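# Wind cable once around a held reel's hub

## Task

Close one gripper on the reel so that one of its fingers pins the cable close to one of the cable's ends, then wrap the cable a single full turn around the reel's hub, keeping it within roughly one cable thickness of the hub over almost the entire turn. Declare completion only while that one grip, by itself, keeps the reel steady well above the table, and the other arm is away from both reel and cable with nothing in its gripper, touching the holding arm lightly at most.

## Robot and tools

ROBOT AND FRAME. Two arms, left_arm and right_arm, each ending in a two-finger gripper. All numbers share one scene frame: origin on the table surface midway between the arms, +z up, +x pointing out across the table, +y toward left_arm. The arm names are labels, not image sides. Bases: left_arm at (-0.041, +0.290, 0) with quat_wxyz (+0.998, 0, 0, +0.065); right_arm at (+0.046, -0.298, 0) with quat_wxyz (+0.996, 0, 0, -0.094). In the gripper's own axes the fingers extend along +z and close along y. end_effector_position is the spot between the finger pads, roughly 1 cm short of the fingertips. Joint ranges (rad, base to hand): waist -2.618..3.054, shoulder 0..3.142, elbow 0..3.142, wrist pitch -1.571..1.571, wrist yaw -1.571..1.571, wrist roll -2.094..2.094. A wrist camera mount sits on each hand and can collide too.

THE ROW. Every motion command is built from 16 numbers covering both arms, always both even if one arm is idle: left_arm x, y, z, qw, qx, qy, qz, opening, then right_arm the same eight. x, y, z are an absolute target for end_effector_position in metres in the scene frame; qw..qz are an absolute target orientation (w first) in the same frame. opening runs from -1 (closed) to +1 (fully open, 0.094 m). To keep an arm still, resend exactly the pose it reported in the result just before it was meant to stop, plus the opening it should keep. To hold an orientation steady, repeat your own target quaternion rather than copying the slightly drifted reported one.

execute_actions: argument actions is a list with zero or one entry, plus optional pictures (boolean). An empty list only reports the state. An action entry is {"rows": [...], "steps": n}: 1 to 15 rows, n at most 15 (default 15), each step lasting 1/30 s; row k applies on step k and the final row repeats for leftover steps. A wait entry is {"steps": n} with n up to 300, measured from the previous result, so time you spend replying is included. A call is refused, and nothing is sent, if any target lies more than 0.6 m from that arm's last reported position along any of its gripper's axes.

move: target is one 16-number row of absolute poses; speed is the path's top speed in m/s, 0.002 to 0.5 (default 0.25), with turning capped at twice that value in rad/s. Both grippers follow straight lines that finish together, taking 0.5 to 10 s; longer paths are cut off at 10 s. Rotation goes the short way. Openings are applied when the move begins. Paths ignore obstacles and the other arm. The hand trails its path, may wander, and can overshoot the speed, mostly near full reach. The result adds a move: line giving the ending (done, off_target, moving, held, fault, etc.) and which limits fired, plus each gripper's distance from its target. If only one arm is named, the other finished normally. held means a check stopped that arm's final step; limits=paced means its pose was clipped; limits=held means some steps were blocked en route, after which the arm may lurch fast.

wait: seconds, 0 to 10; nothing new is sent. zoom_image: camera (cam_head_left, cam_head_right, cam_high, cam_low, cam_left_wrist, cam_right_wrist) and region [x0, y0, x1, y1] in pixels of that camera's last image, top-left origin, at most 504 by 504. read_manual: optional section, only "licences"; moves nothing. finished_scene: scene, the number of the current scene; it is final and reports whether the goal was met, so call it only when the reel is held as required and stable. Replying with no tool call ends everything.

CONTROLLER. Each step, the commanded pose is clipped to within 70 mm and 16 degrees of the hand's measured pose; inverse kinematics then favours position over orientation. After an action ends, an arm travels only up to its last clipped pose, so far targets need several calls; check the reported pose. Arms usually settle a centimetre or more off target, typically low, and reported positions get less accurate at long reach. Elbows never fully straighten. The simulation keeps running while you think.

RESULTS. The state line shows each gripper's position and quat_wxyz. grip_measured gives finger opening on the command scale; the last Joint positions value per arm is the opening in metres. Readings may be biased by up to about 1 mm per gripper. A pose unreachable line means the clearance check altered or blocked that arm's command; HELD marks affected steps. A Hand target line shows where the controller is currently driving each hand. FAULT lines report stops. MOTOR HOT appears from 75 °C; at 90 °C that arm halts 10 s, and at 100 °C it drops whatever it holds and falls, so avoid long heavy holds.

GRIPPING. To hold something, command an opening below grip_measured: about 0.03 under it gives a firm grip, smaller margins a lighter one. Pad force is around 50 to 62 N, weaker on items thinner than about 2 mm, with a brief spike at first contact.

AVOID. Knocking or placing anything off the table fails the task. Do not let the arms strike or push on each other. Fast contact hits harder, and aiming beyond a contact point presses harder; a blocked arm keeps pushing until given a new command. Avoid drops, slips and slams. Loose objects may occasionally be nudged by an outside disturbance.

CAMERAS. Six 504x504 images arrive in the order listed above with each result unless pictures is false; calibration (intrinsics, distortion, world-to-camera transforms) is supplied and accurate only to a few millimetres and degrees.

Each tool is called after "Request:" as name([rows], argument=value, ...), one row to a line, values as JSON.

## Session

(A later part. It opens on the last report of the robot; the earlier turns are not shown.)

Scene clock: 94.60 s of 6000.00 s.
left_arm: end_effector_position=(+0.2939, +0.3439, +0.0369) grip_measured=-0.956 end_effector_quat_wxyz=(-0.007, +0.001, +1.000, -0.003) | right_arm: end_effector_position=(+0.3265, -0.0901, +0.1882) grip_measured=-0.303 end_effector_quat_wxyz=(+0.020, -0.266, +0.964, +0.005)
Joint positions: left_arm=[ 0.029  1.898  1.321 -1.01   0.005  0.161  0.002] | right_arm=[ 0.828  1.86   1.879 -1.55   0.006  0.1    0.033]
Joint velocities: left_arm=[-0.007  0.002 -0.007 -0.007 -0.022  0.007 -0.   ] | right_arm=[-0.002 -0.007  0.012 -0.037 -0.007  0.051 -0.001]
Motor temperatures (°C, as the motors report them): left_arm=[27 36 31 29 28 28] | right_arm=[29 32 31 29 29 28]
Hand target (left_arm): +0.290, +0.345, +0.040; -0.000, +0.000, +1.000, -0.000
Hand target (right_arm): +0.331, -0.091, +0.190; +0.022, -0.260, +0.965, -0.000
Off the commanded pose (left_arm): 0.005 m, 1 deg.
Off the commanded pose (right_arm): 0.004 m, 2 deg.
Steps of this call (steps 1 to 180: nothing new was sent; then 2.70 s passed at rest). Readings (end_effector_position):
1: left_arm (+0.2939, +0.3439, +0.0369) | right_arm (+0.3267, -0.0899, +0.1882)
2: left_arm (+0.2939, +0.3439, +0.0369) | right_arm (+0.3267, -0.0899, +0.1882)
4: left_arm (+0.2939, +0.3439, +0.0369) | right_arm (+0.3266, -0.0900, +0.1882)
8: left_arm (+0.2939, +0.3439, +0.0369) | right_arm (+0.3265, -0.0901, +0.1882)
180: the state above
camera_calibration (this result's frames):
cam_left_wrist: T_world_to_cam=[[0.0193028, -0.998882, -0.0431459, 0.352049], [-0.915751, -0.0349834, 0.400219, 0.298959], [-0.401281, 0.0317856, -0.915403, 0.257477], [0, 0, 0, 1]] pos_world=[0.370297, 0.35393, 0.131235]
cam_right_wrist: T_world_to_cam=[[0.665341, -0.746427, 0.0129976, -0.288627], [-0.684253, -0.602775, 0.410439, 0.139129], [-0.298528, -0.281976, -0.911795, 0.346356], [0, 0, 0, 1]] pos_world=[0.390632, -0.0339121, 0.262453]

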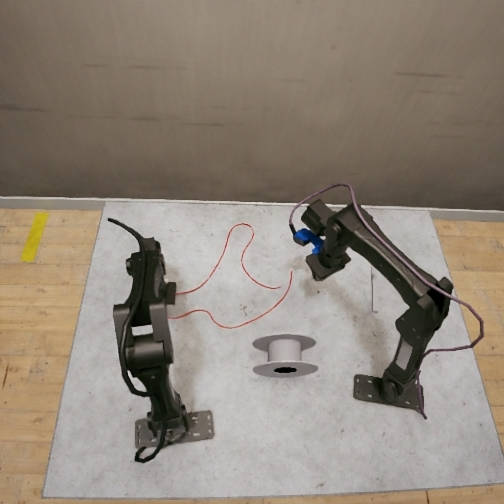

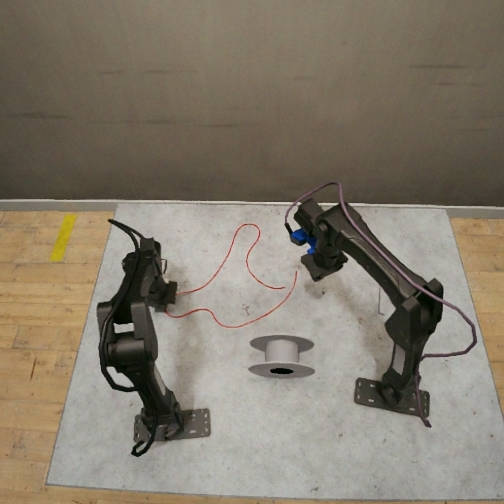

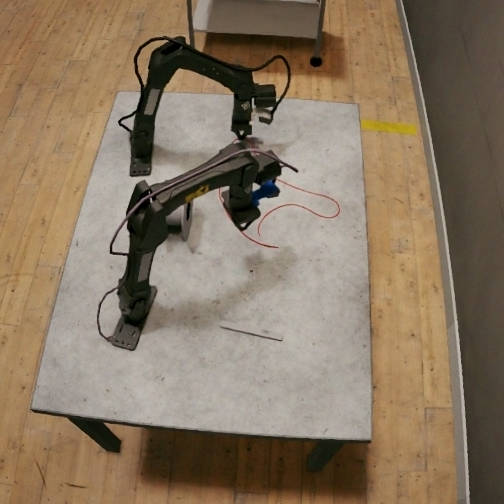

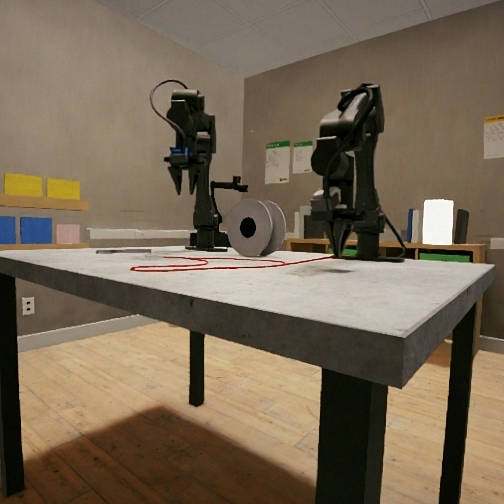

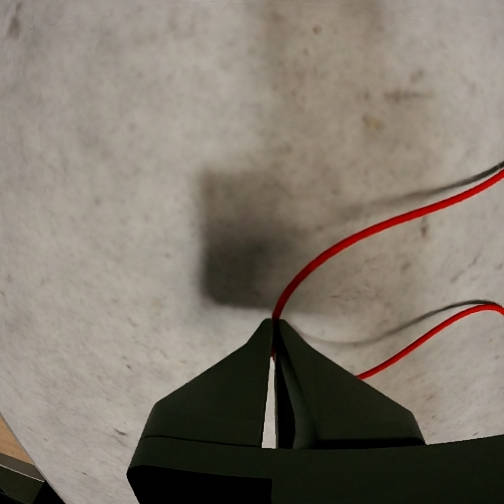

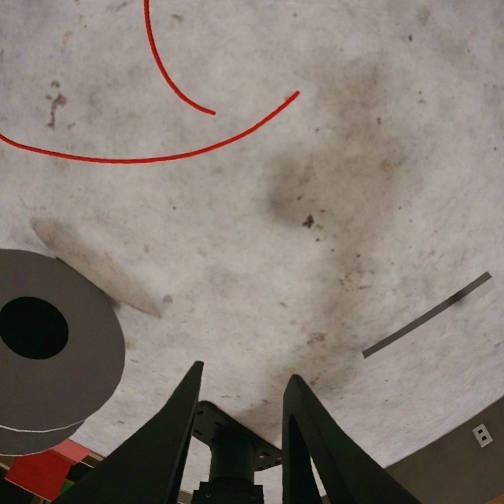

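Request:
move(target=[0.29,0.345,0.04,0,0,1,0,-0.98,0.405,-0.047,0.05,0,0,1,0,-0.3])

Request:
move(target=[0.29,0.345,0.04,0,0,1,0,-0.98,0.405,-0.047,0.002,0,0,1,0,-0.3], speed=0.06)

Request:
move(target=[0.29,0.345,0.04,0,0,1,0,-0.98,0.405,-0.047,0.002,0,0,1,0,-0.98])

Request:
move(target=[0.29,0.345,0.04,0,0,1,0,-0.98,0.31,-0.17,0.05,0,-0.707,0.707,0,-0.98], speed=0.12)

Scene clock: 102.10 s of 6000.00 s.
left_arm: end_effector_position=(+0.2939, +0.3439, +0.0369) grip_measured=-0.956 end_effector_quat_wxyz=(-0.007, +0.001, +1.000, -0.003) | right_arm: end_effector_position=(+0.3978, -0.0488, +0.0491) grip_measured=-0.303 end_effector_quat_wxyz=(-0.010, -0.009, +1.000, -0.010)
Joint positions: left_arm=[ 0.029  1.898  1.321 -1.01   0.005  0.161  0.002] | right_arm=[ 0.806  2.255  1.912 -1.255  0.006  0.598  0.033]
Joint velocities: left_arm=[-0.002  0.002  0.017 -0.022  0.022  0.007 -0.   ] | right_arm=[ 0.017 -0.007 -0.012  0.007  0.037 -0.037  0.001]
Motor temperatures (°C, as the motors report them): left_arm=[27 36 31 29 28 28] | right_arm=[29 32 31 29 29 28]
Hand target (left_arm): +0.290, +0.345, +0.040; -0.000, +0.000, +1.000, -0.000
Hand target (right_arm): +0.407, -0.046, +0.051; +0.000, -0.000, +1.000, +0.000
Off the commanded pose (left_arm): 0.005 m, 1 deg.
Off the commanded pose (right_arm): 0.007 m, 2 deg.
move: done
camera_calibration (this result's frames):
cam_left_wrist: T_world_to_cam=[[0.0193028, -0.998882, -0.0431459, 0.352049], [-0.915751, -0.0349834, 0.400219, 0.298959], [-0.401281, 0.0317856, -0.915403, 0.257477], [0, 0, 0, 1]] pos_world=[0.370297, 0.35393, 0.131235]
cam_right_wrist: T_world_to_cam=[[0.206939, -0.978155, 0.0197448, -0.132738], [-0.867095, -0.174021, 0.466758, 0.360727], [-0.453126, -0.113711, -0.884164, 0.320764], [0, 0, 0, 1]] pos_world=[0.485599, -0.0305901, 0.117857]

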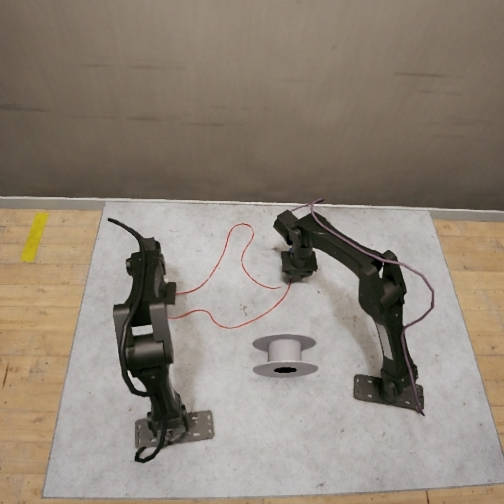

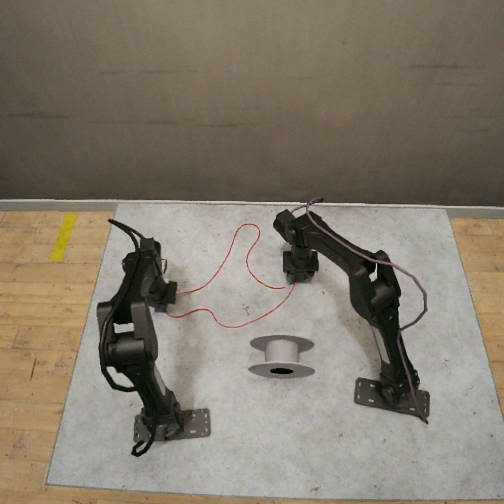

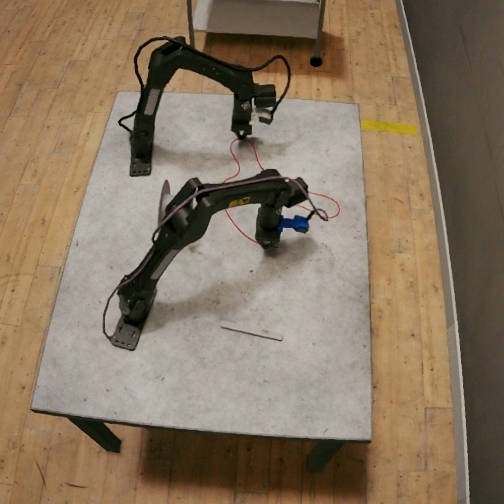

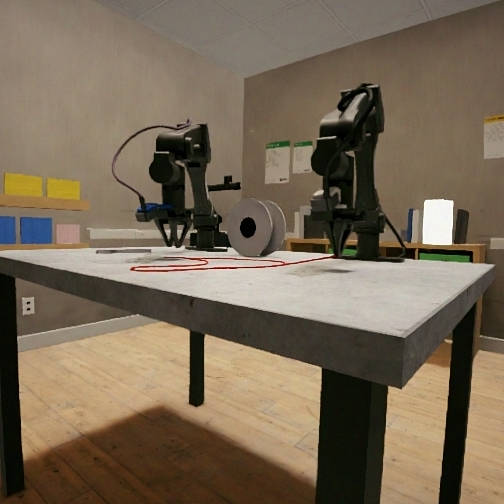

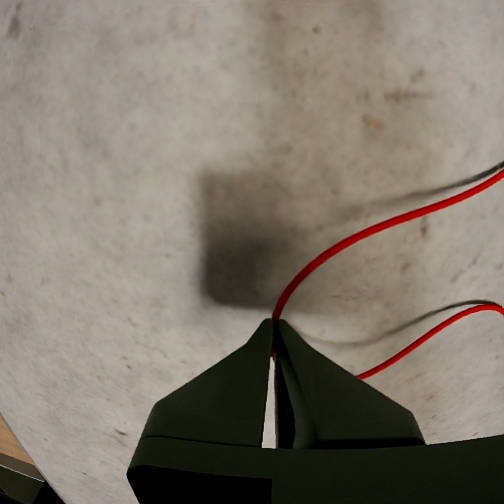

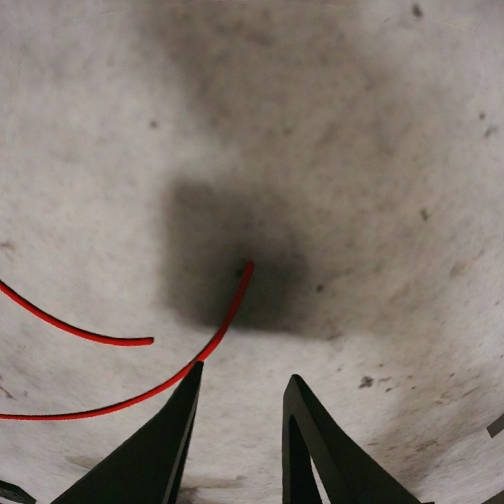

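Scene clock: 103.20 s of 6000.00 s.
left_arm: end_effector_position=(+0.2939, +0.3439, +0.0369) grip_measured=-0.956 end_effector_quat_wxyz=(-0.007, +0.001, +1.000, -0.003) | right_arm: end_effector_position=(+0.4058, -0.0432, +0.0197) grip_measured=-0.303 end_effector_quat_wxyz=(+0.009, -0.008, +1.000, +0.003)
Joint positions: left_arm=[ 0.029  1.898  1.321 -1.01   0.005  0.161  0.002] | right_arm=[ 0.806  2.269  1.818 -1.102  0.005  0.601  0.033]
Joint velocities: left_arm=[ 0.002 -0.012 -0.017 -0.081  0.007 -0.037 -0.001] | right_arm=[-0.007 -0.002 -0.007  0.022 -0.037 -0.007 -0.001]
Motor temperatures (°C, as the motors report them): left_arm=[27 36 31 29 28 28] | right_arm=[29 32 31 29 29 28]
Hand target (left_arm): +0.290, +0.345, +0.040; -0.000, +0.000, +1.000, -0.000
Hand target (right_arm): +0.405, -0.047, +0.003; -0.000, -0.000, +1.000, -0.000
Off the commanded pose (left_arm): 0.005 m, 1 deg.
Off the commanded pose (right_arm): 0.018 m, 1 deg.
move: off_target (right_arm)
camera_calibration (this result's frames):
cam_left_wrist: T_world_to_cam=[[0.0193028, -0.998882, -0.0431459, 0.352049], [-0.915751, -0.0349834, 0.400219, 0.298959], [-0.401281, 0.0317856, -0.915403, 0.257477], [0, 0, 0, 1]] pos_world=[0.370297, 0.35393, 0.131235]
cam_right_wrist: T_world_to_cam=[[0.203196, -0.979138, 0.000944314, -0.126441], [-0.884125, -0.183064, 0.429897, 0.38962], [-0.420755, -0.0881883, -0.902878, 0.287428], [0, 0, 0, 1]] pos_world=[0.491102, -0.0271295, 0.092135]

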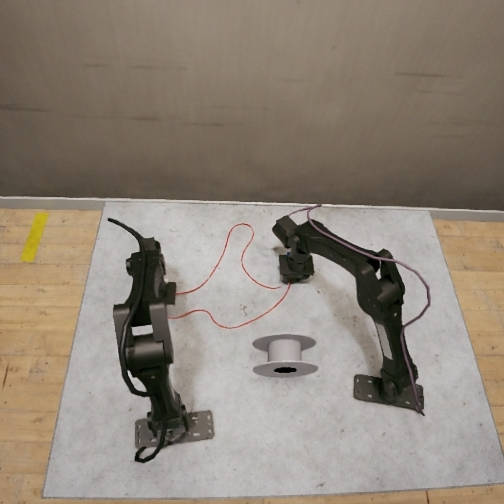

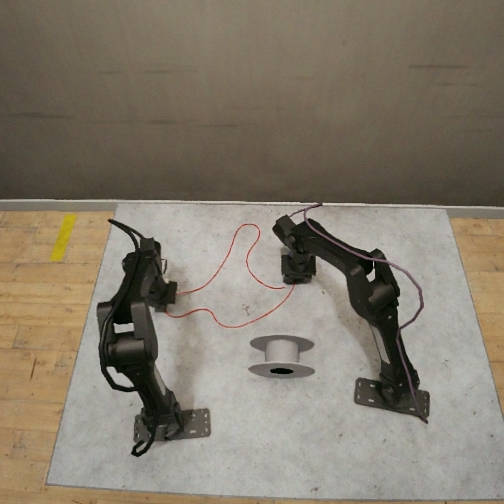

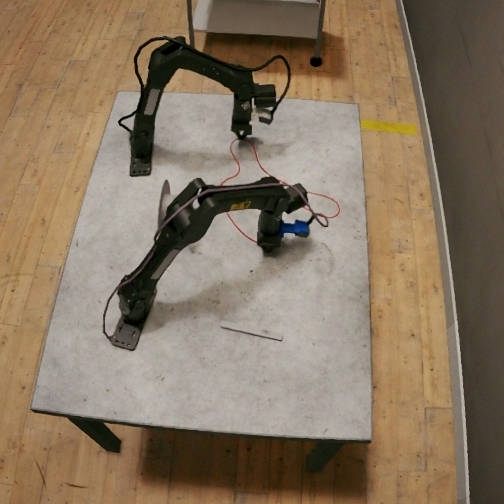

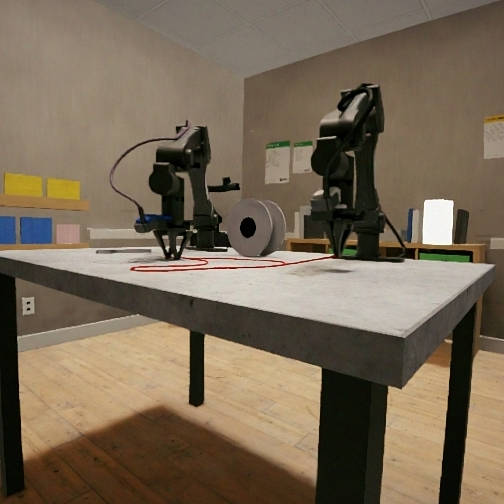

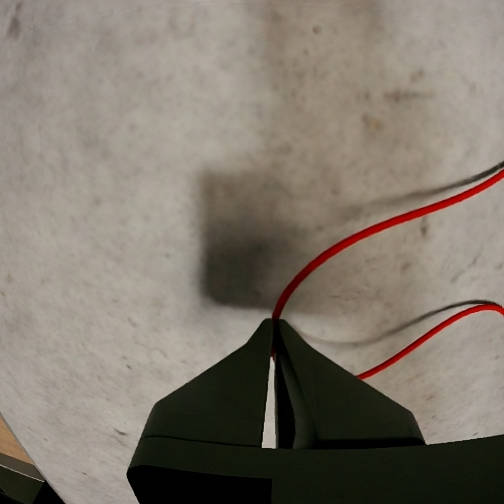

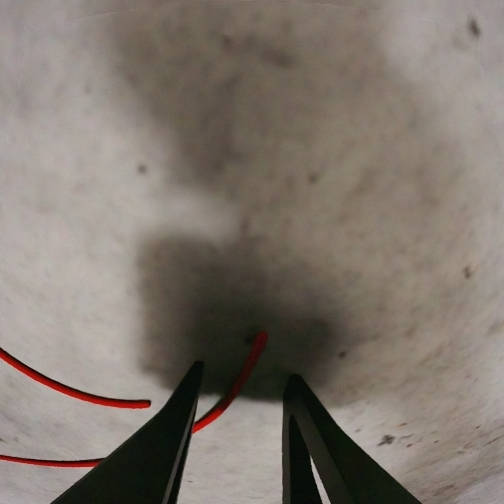

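Scene clock: 103.90 s of 6000.00 s.
left_arm: end_effector_position=(+0.2939, +0.3439, +0.0369) grip_measured=-0.956 end_effector_quat_wxyz=(-0.007, +0.001, +1.000, -0.003) | right_arm: end_effector_position=(+0.4063, -0.0427, +0.0192) grip_measured=-0.965 end_effector_quat_wxyz=(+0.010, -0.008, +1.000, +0.004)
Joint positions: left_arm=[ 0.029  1.898  1.321 -1.01   0.005  0.161  0.002] | right_arm=[ 0.806  2.269  1.816 -1.096  0.004  0.601  0.002]
Joint velocities: left_arm=[-0.007 -0.017 -0.017 -0.037  0.022  0.037 -0.   ] | right_arm=[-0.012  0.007 -0.002 -0.051 -0.095 -0.007 -0.   ]
Motor temperatures (°C, as the motors report them): left_arm=[27 36 31 29 28 28] | right_arm=[29 32 31 29 29 28]
Hand target (left_arm): +0.290, +0.345, +0.040; -0.000, +0.000, +1.000, -0.000
Hand target (right_arm): +0.405, -0.047, +0.002; -0.000, -0.000, +1.000, -0.000
Off the commanded pose (left_arm): 0.005 m, 1 deg.
Off the commanded pose (right_arm): 0.018 m, 2 deg.
move: off_target (right_arm)
camera_calibration (this result's frames):
cam_left_wrist: T_world_to_cam=[[0.0193028, -0.998882, -0.0431459, 0.352049], [-0.915751, -0.0349834, 0.400219, 0.298959], [-0.401281, 0.0317856, -0.915403, 0.257477], [0, 0, 0, 1]] pos_world=[0.370297, 0.35393, 0.131235]
cam_right_wrist: T_world_to_cam=[[0.203211, -0.979134, -0.000976704, -0.126029], [-0.885, -0.184101, 0.427646, 0.39069], [-0.418903, -0.0860381, -0.903946, 0.286518], [0, 0, 0, 1]] pos_world=[0.491394, -0.0268219, 0.091797]

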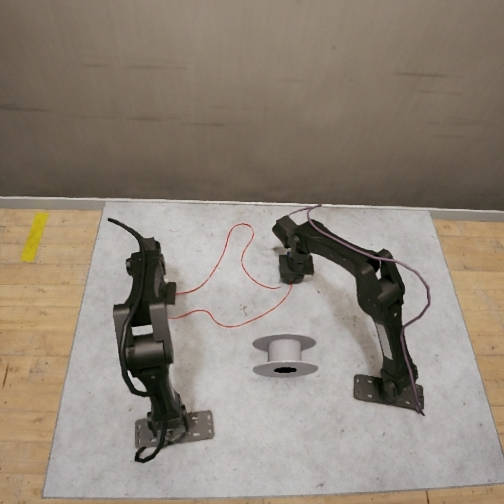

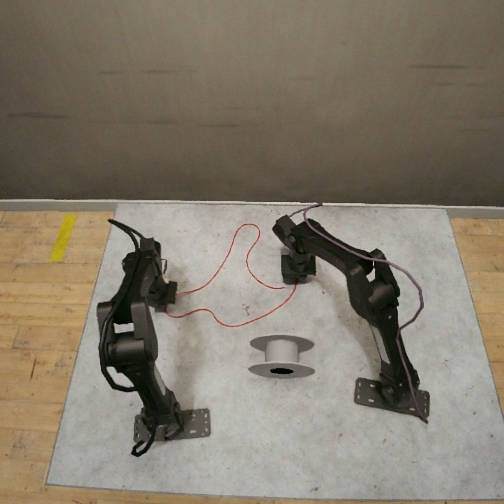

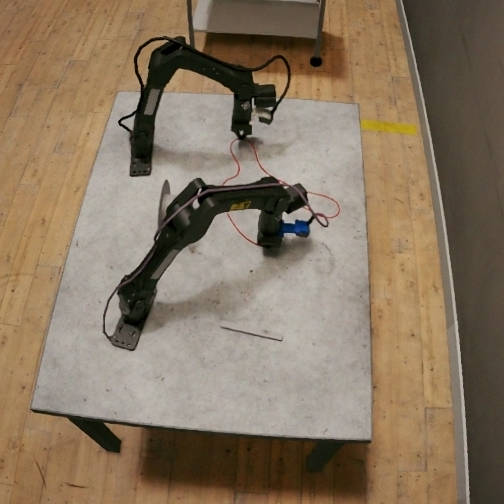

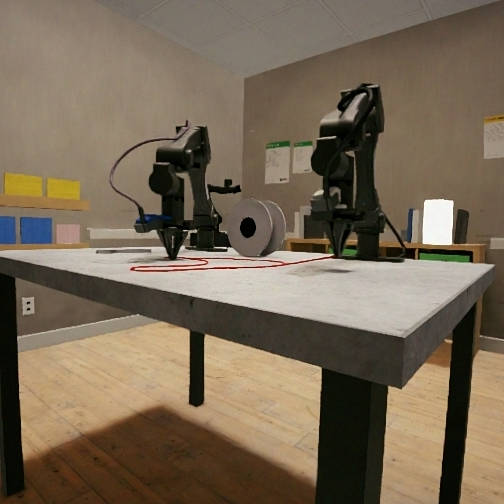

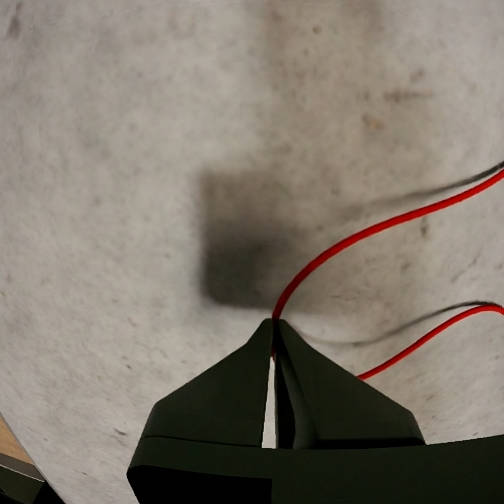

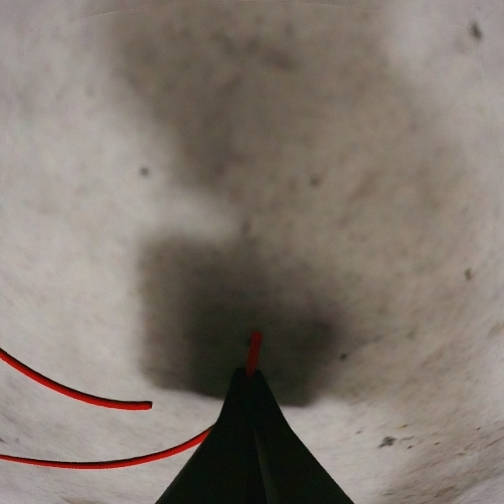

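Scene clock: 110.80 s of 6000.00 s.
left_arm: end_effector_position=(+0.2959, +0.3312, +0.0374) grip_measured=-0.956 end_effector_quat_wxyz=(-0.002, +0.003, +0.999, -0.035) | right_arm: end_effector_position=(+0.3171, -0.1488, +0.0489) grip_measured=-0.964 end_effector_quat_wxyz=(-0.026, +0.711, -0.702, -0.014)
Joint positions: left_arm=[ 0.026  1.898  1.321 -1.01   0.069  0.161  0.002] | right_arm=[ 0.665  1.725  1.152 -0.956 -0.042 -1.107  0.002]
Joint velocities: left_arm=[-0.007 -0.002  0.012 -0.022  0.022 -0.051  0.001] | right_arm=[-0.012 -0.022  0.012  0.037  0.051 -0.125  0.   ]
Motor temperatures (°C, as the motors report them): left_arm=[27 36 31 29 28 28] | right_arm=[29 33 31 29 29 28]
Hand target (left_arm): +0.290, +0.345, +0.040; -0.001, -0.000, +1.000, -0.001
Hand target (right_arm): +0.310, -0.170, +0.048; +0.001, +0.707, -0.707, +0.001
Off the commanded pose (left_arm): 0.015 m, 4 deg.
Off the commanded pose (right_arm): 0.022 m, 3 deg.
move: off_target (left_arm, right_arm)
camera_calibration (this result's frames):
cam_left_wrist: T_world_to_cam=[[0.0166028, -0.99964, 0.0210533, 0.338009], [-0.919839, -0.00701662, 0.392232, 0.292421], [-0.391943, -0.0258778, -0.919625, 0.275565], [0, 0, 0, 1]] pos_world=[0.371374, 0.34707, 0.131603]
cam_right_wrist: T_world_to_cam=[[0.979218, 0.200254, 0.0321137, -0.284018], [0.171112, -0.900739, 0.399237, -0.160605], [0.108875, -0.385445, -0.916285, 0.0556155], [0, 0, 0, 1]] pos_world=[0.299542, -0.0663509, 0.1242]

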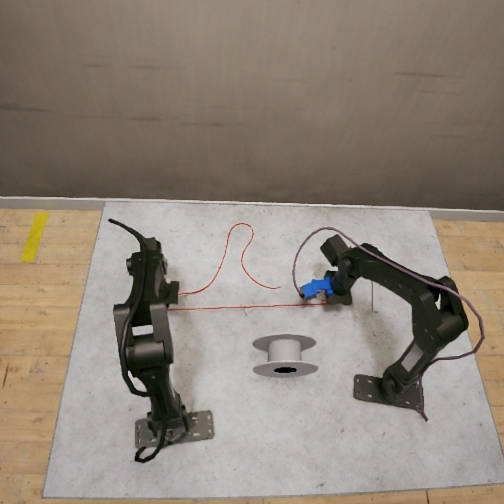

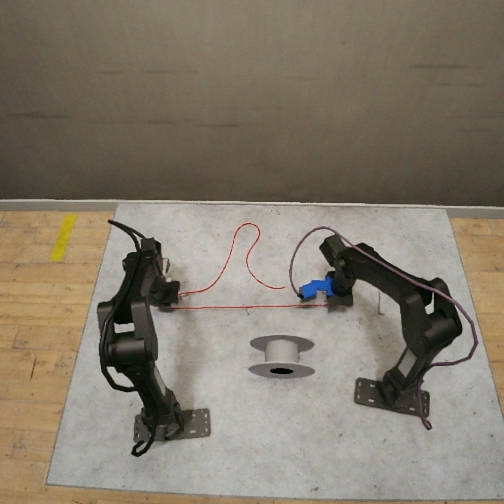

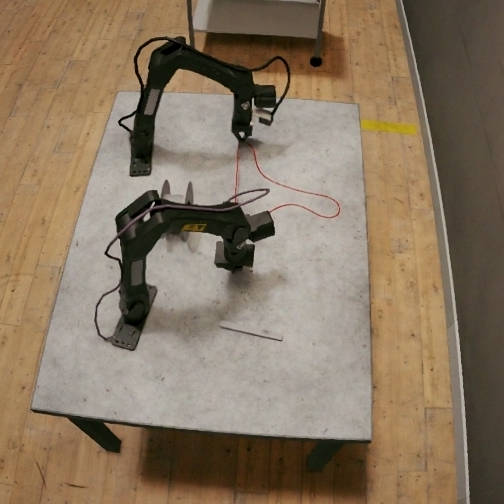

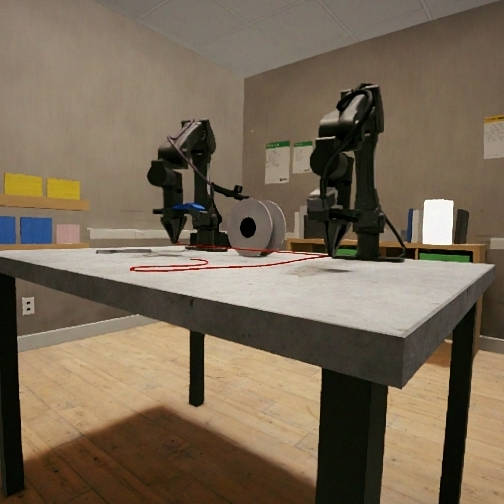

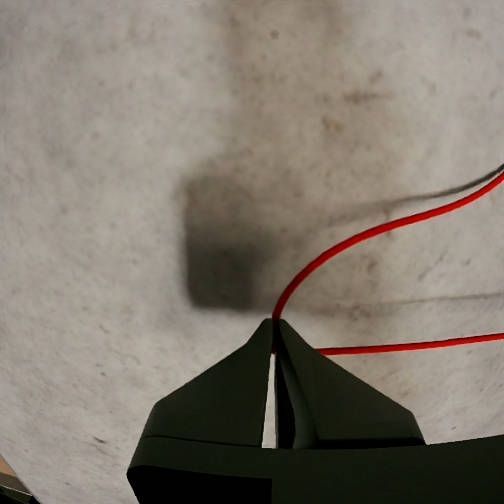

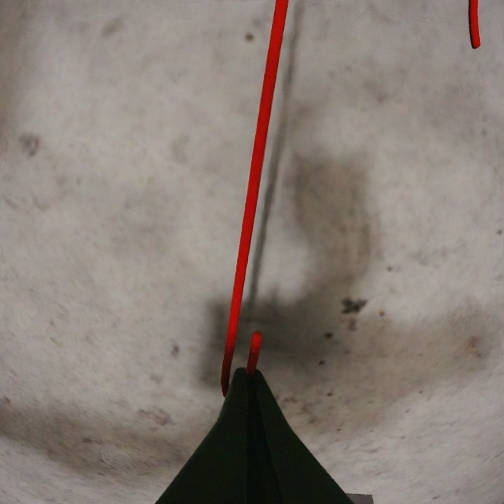

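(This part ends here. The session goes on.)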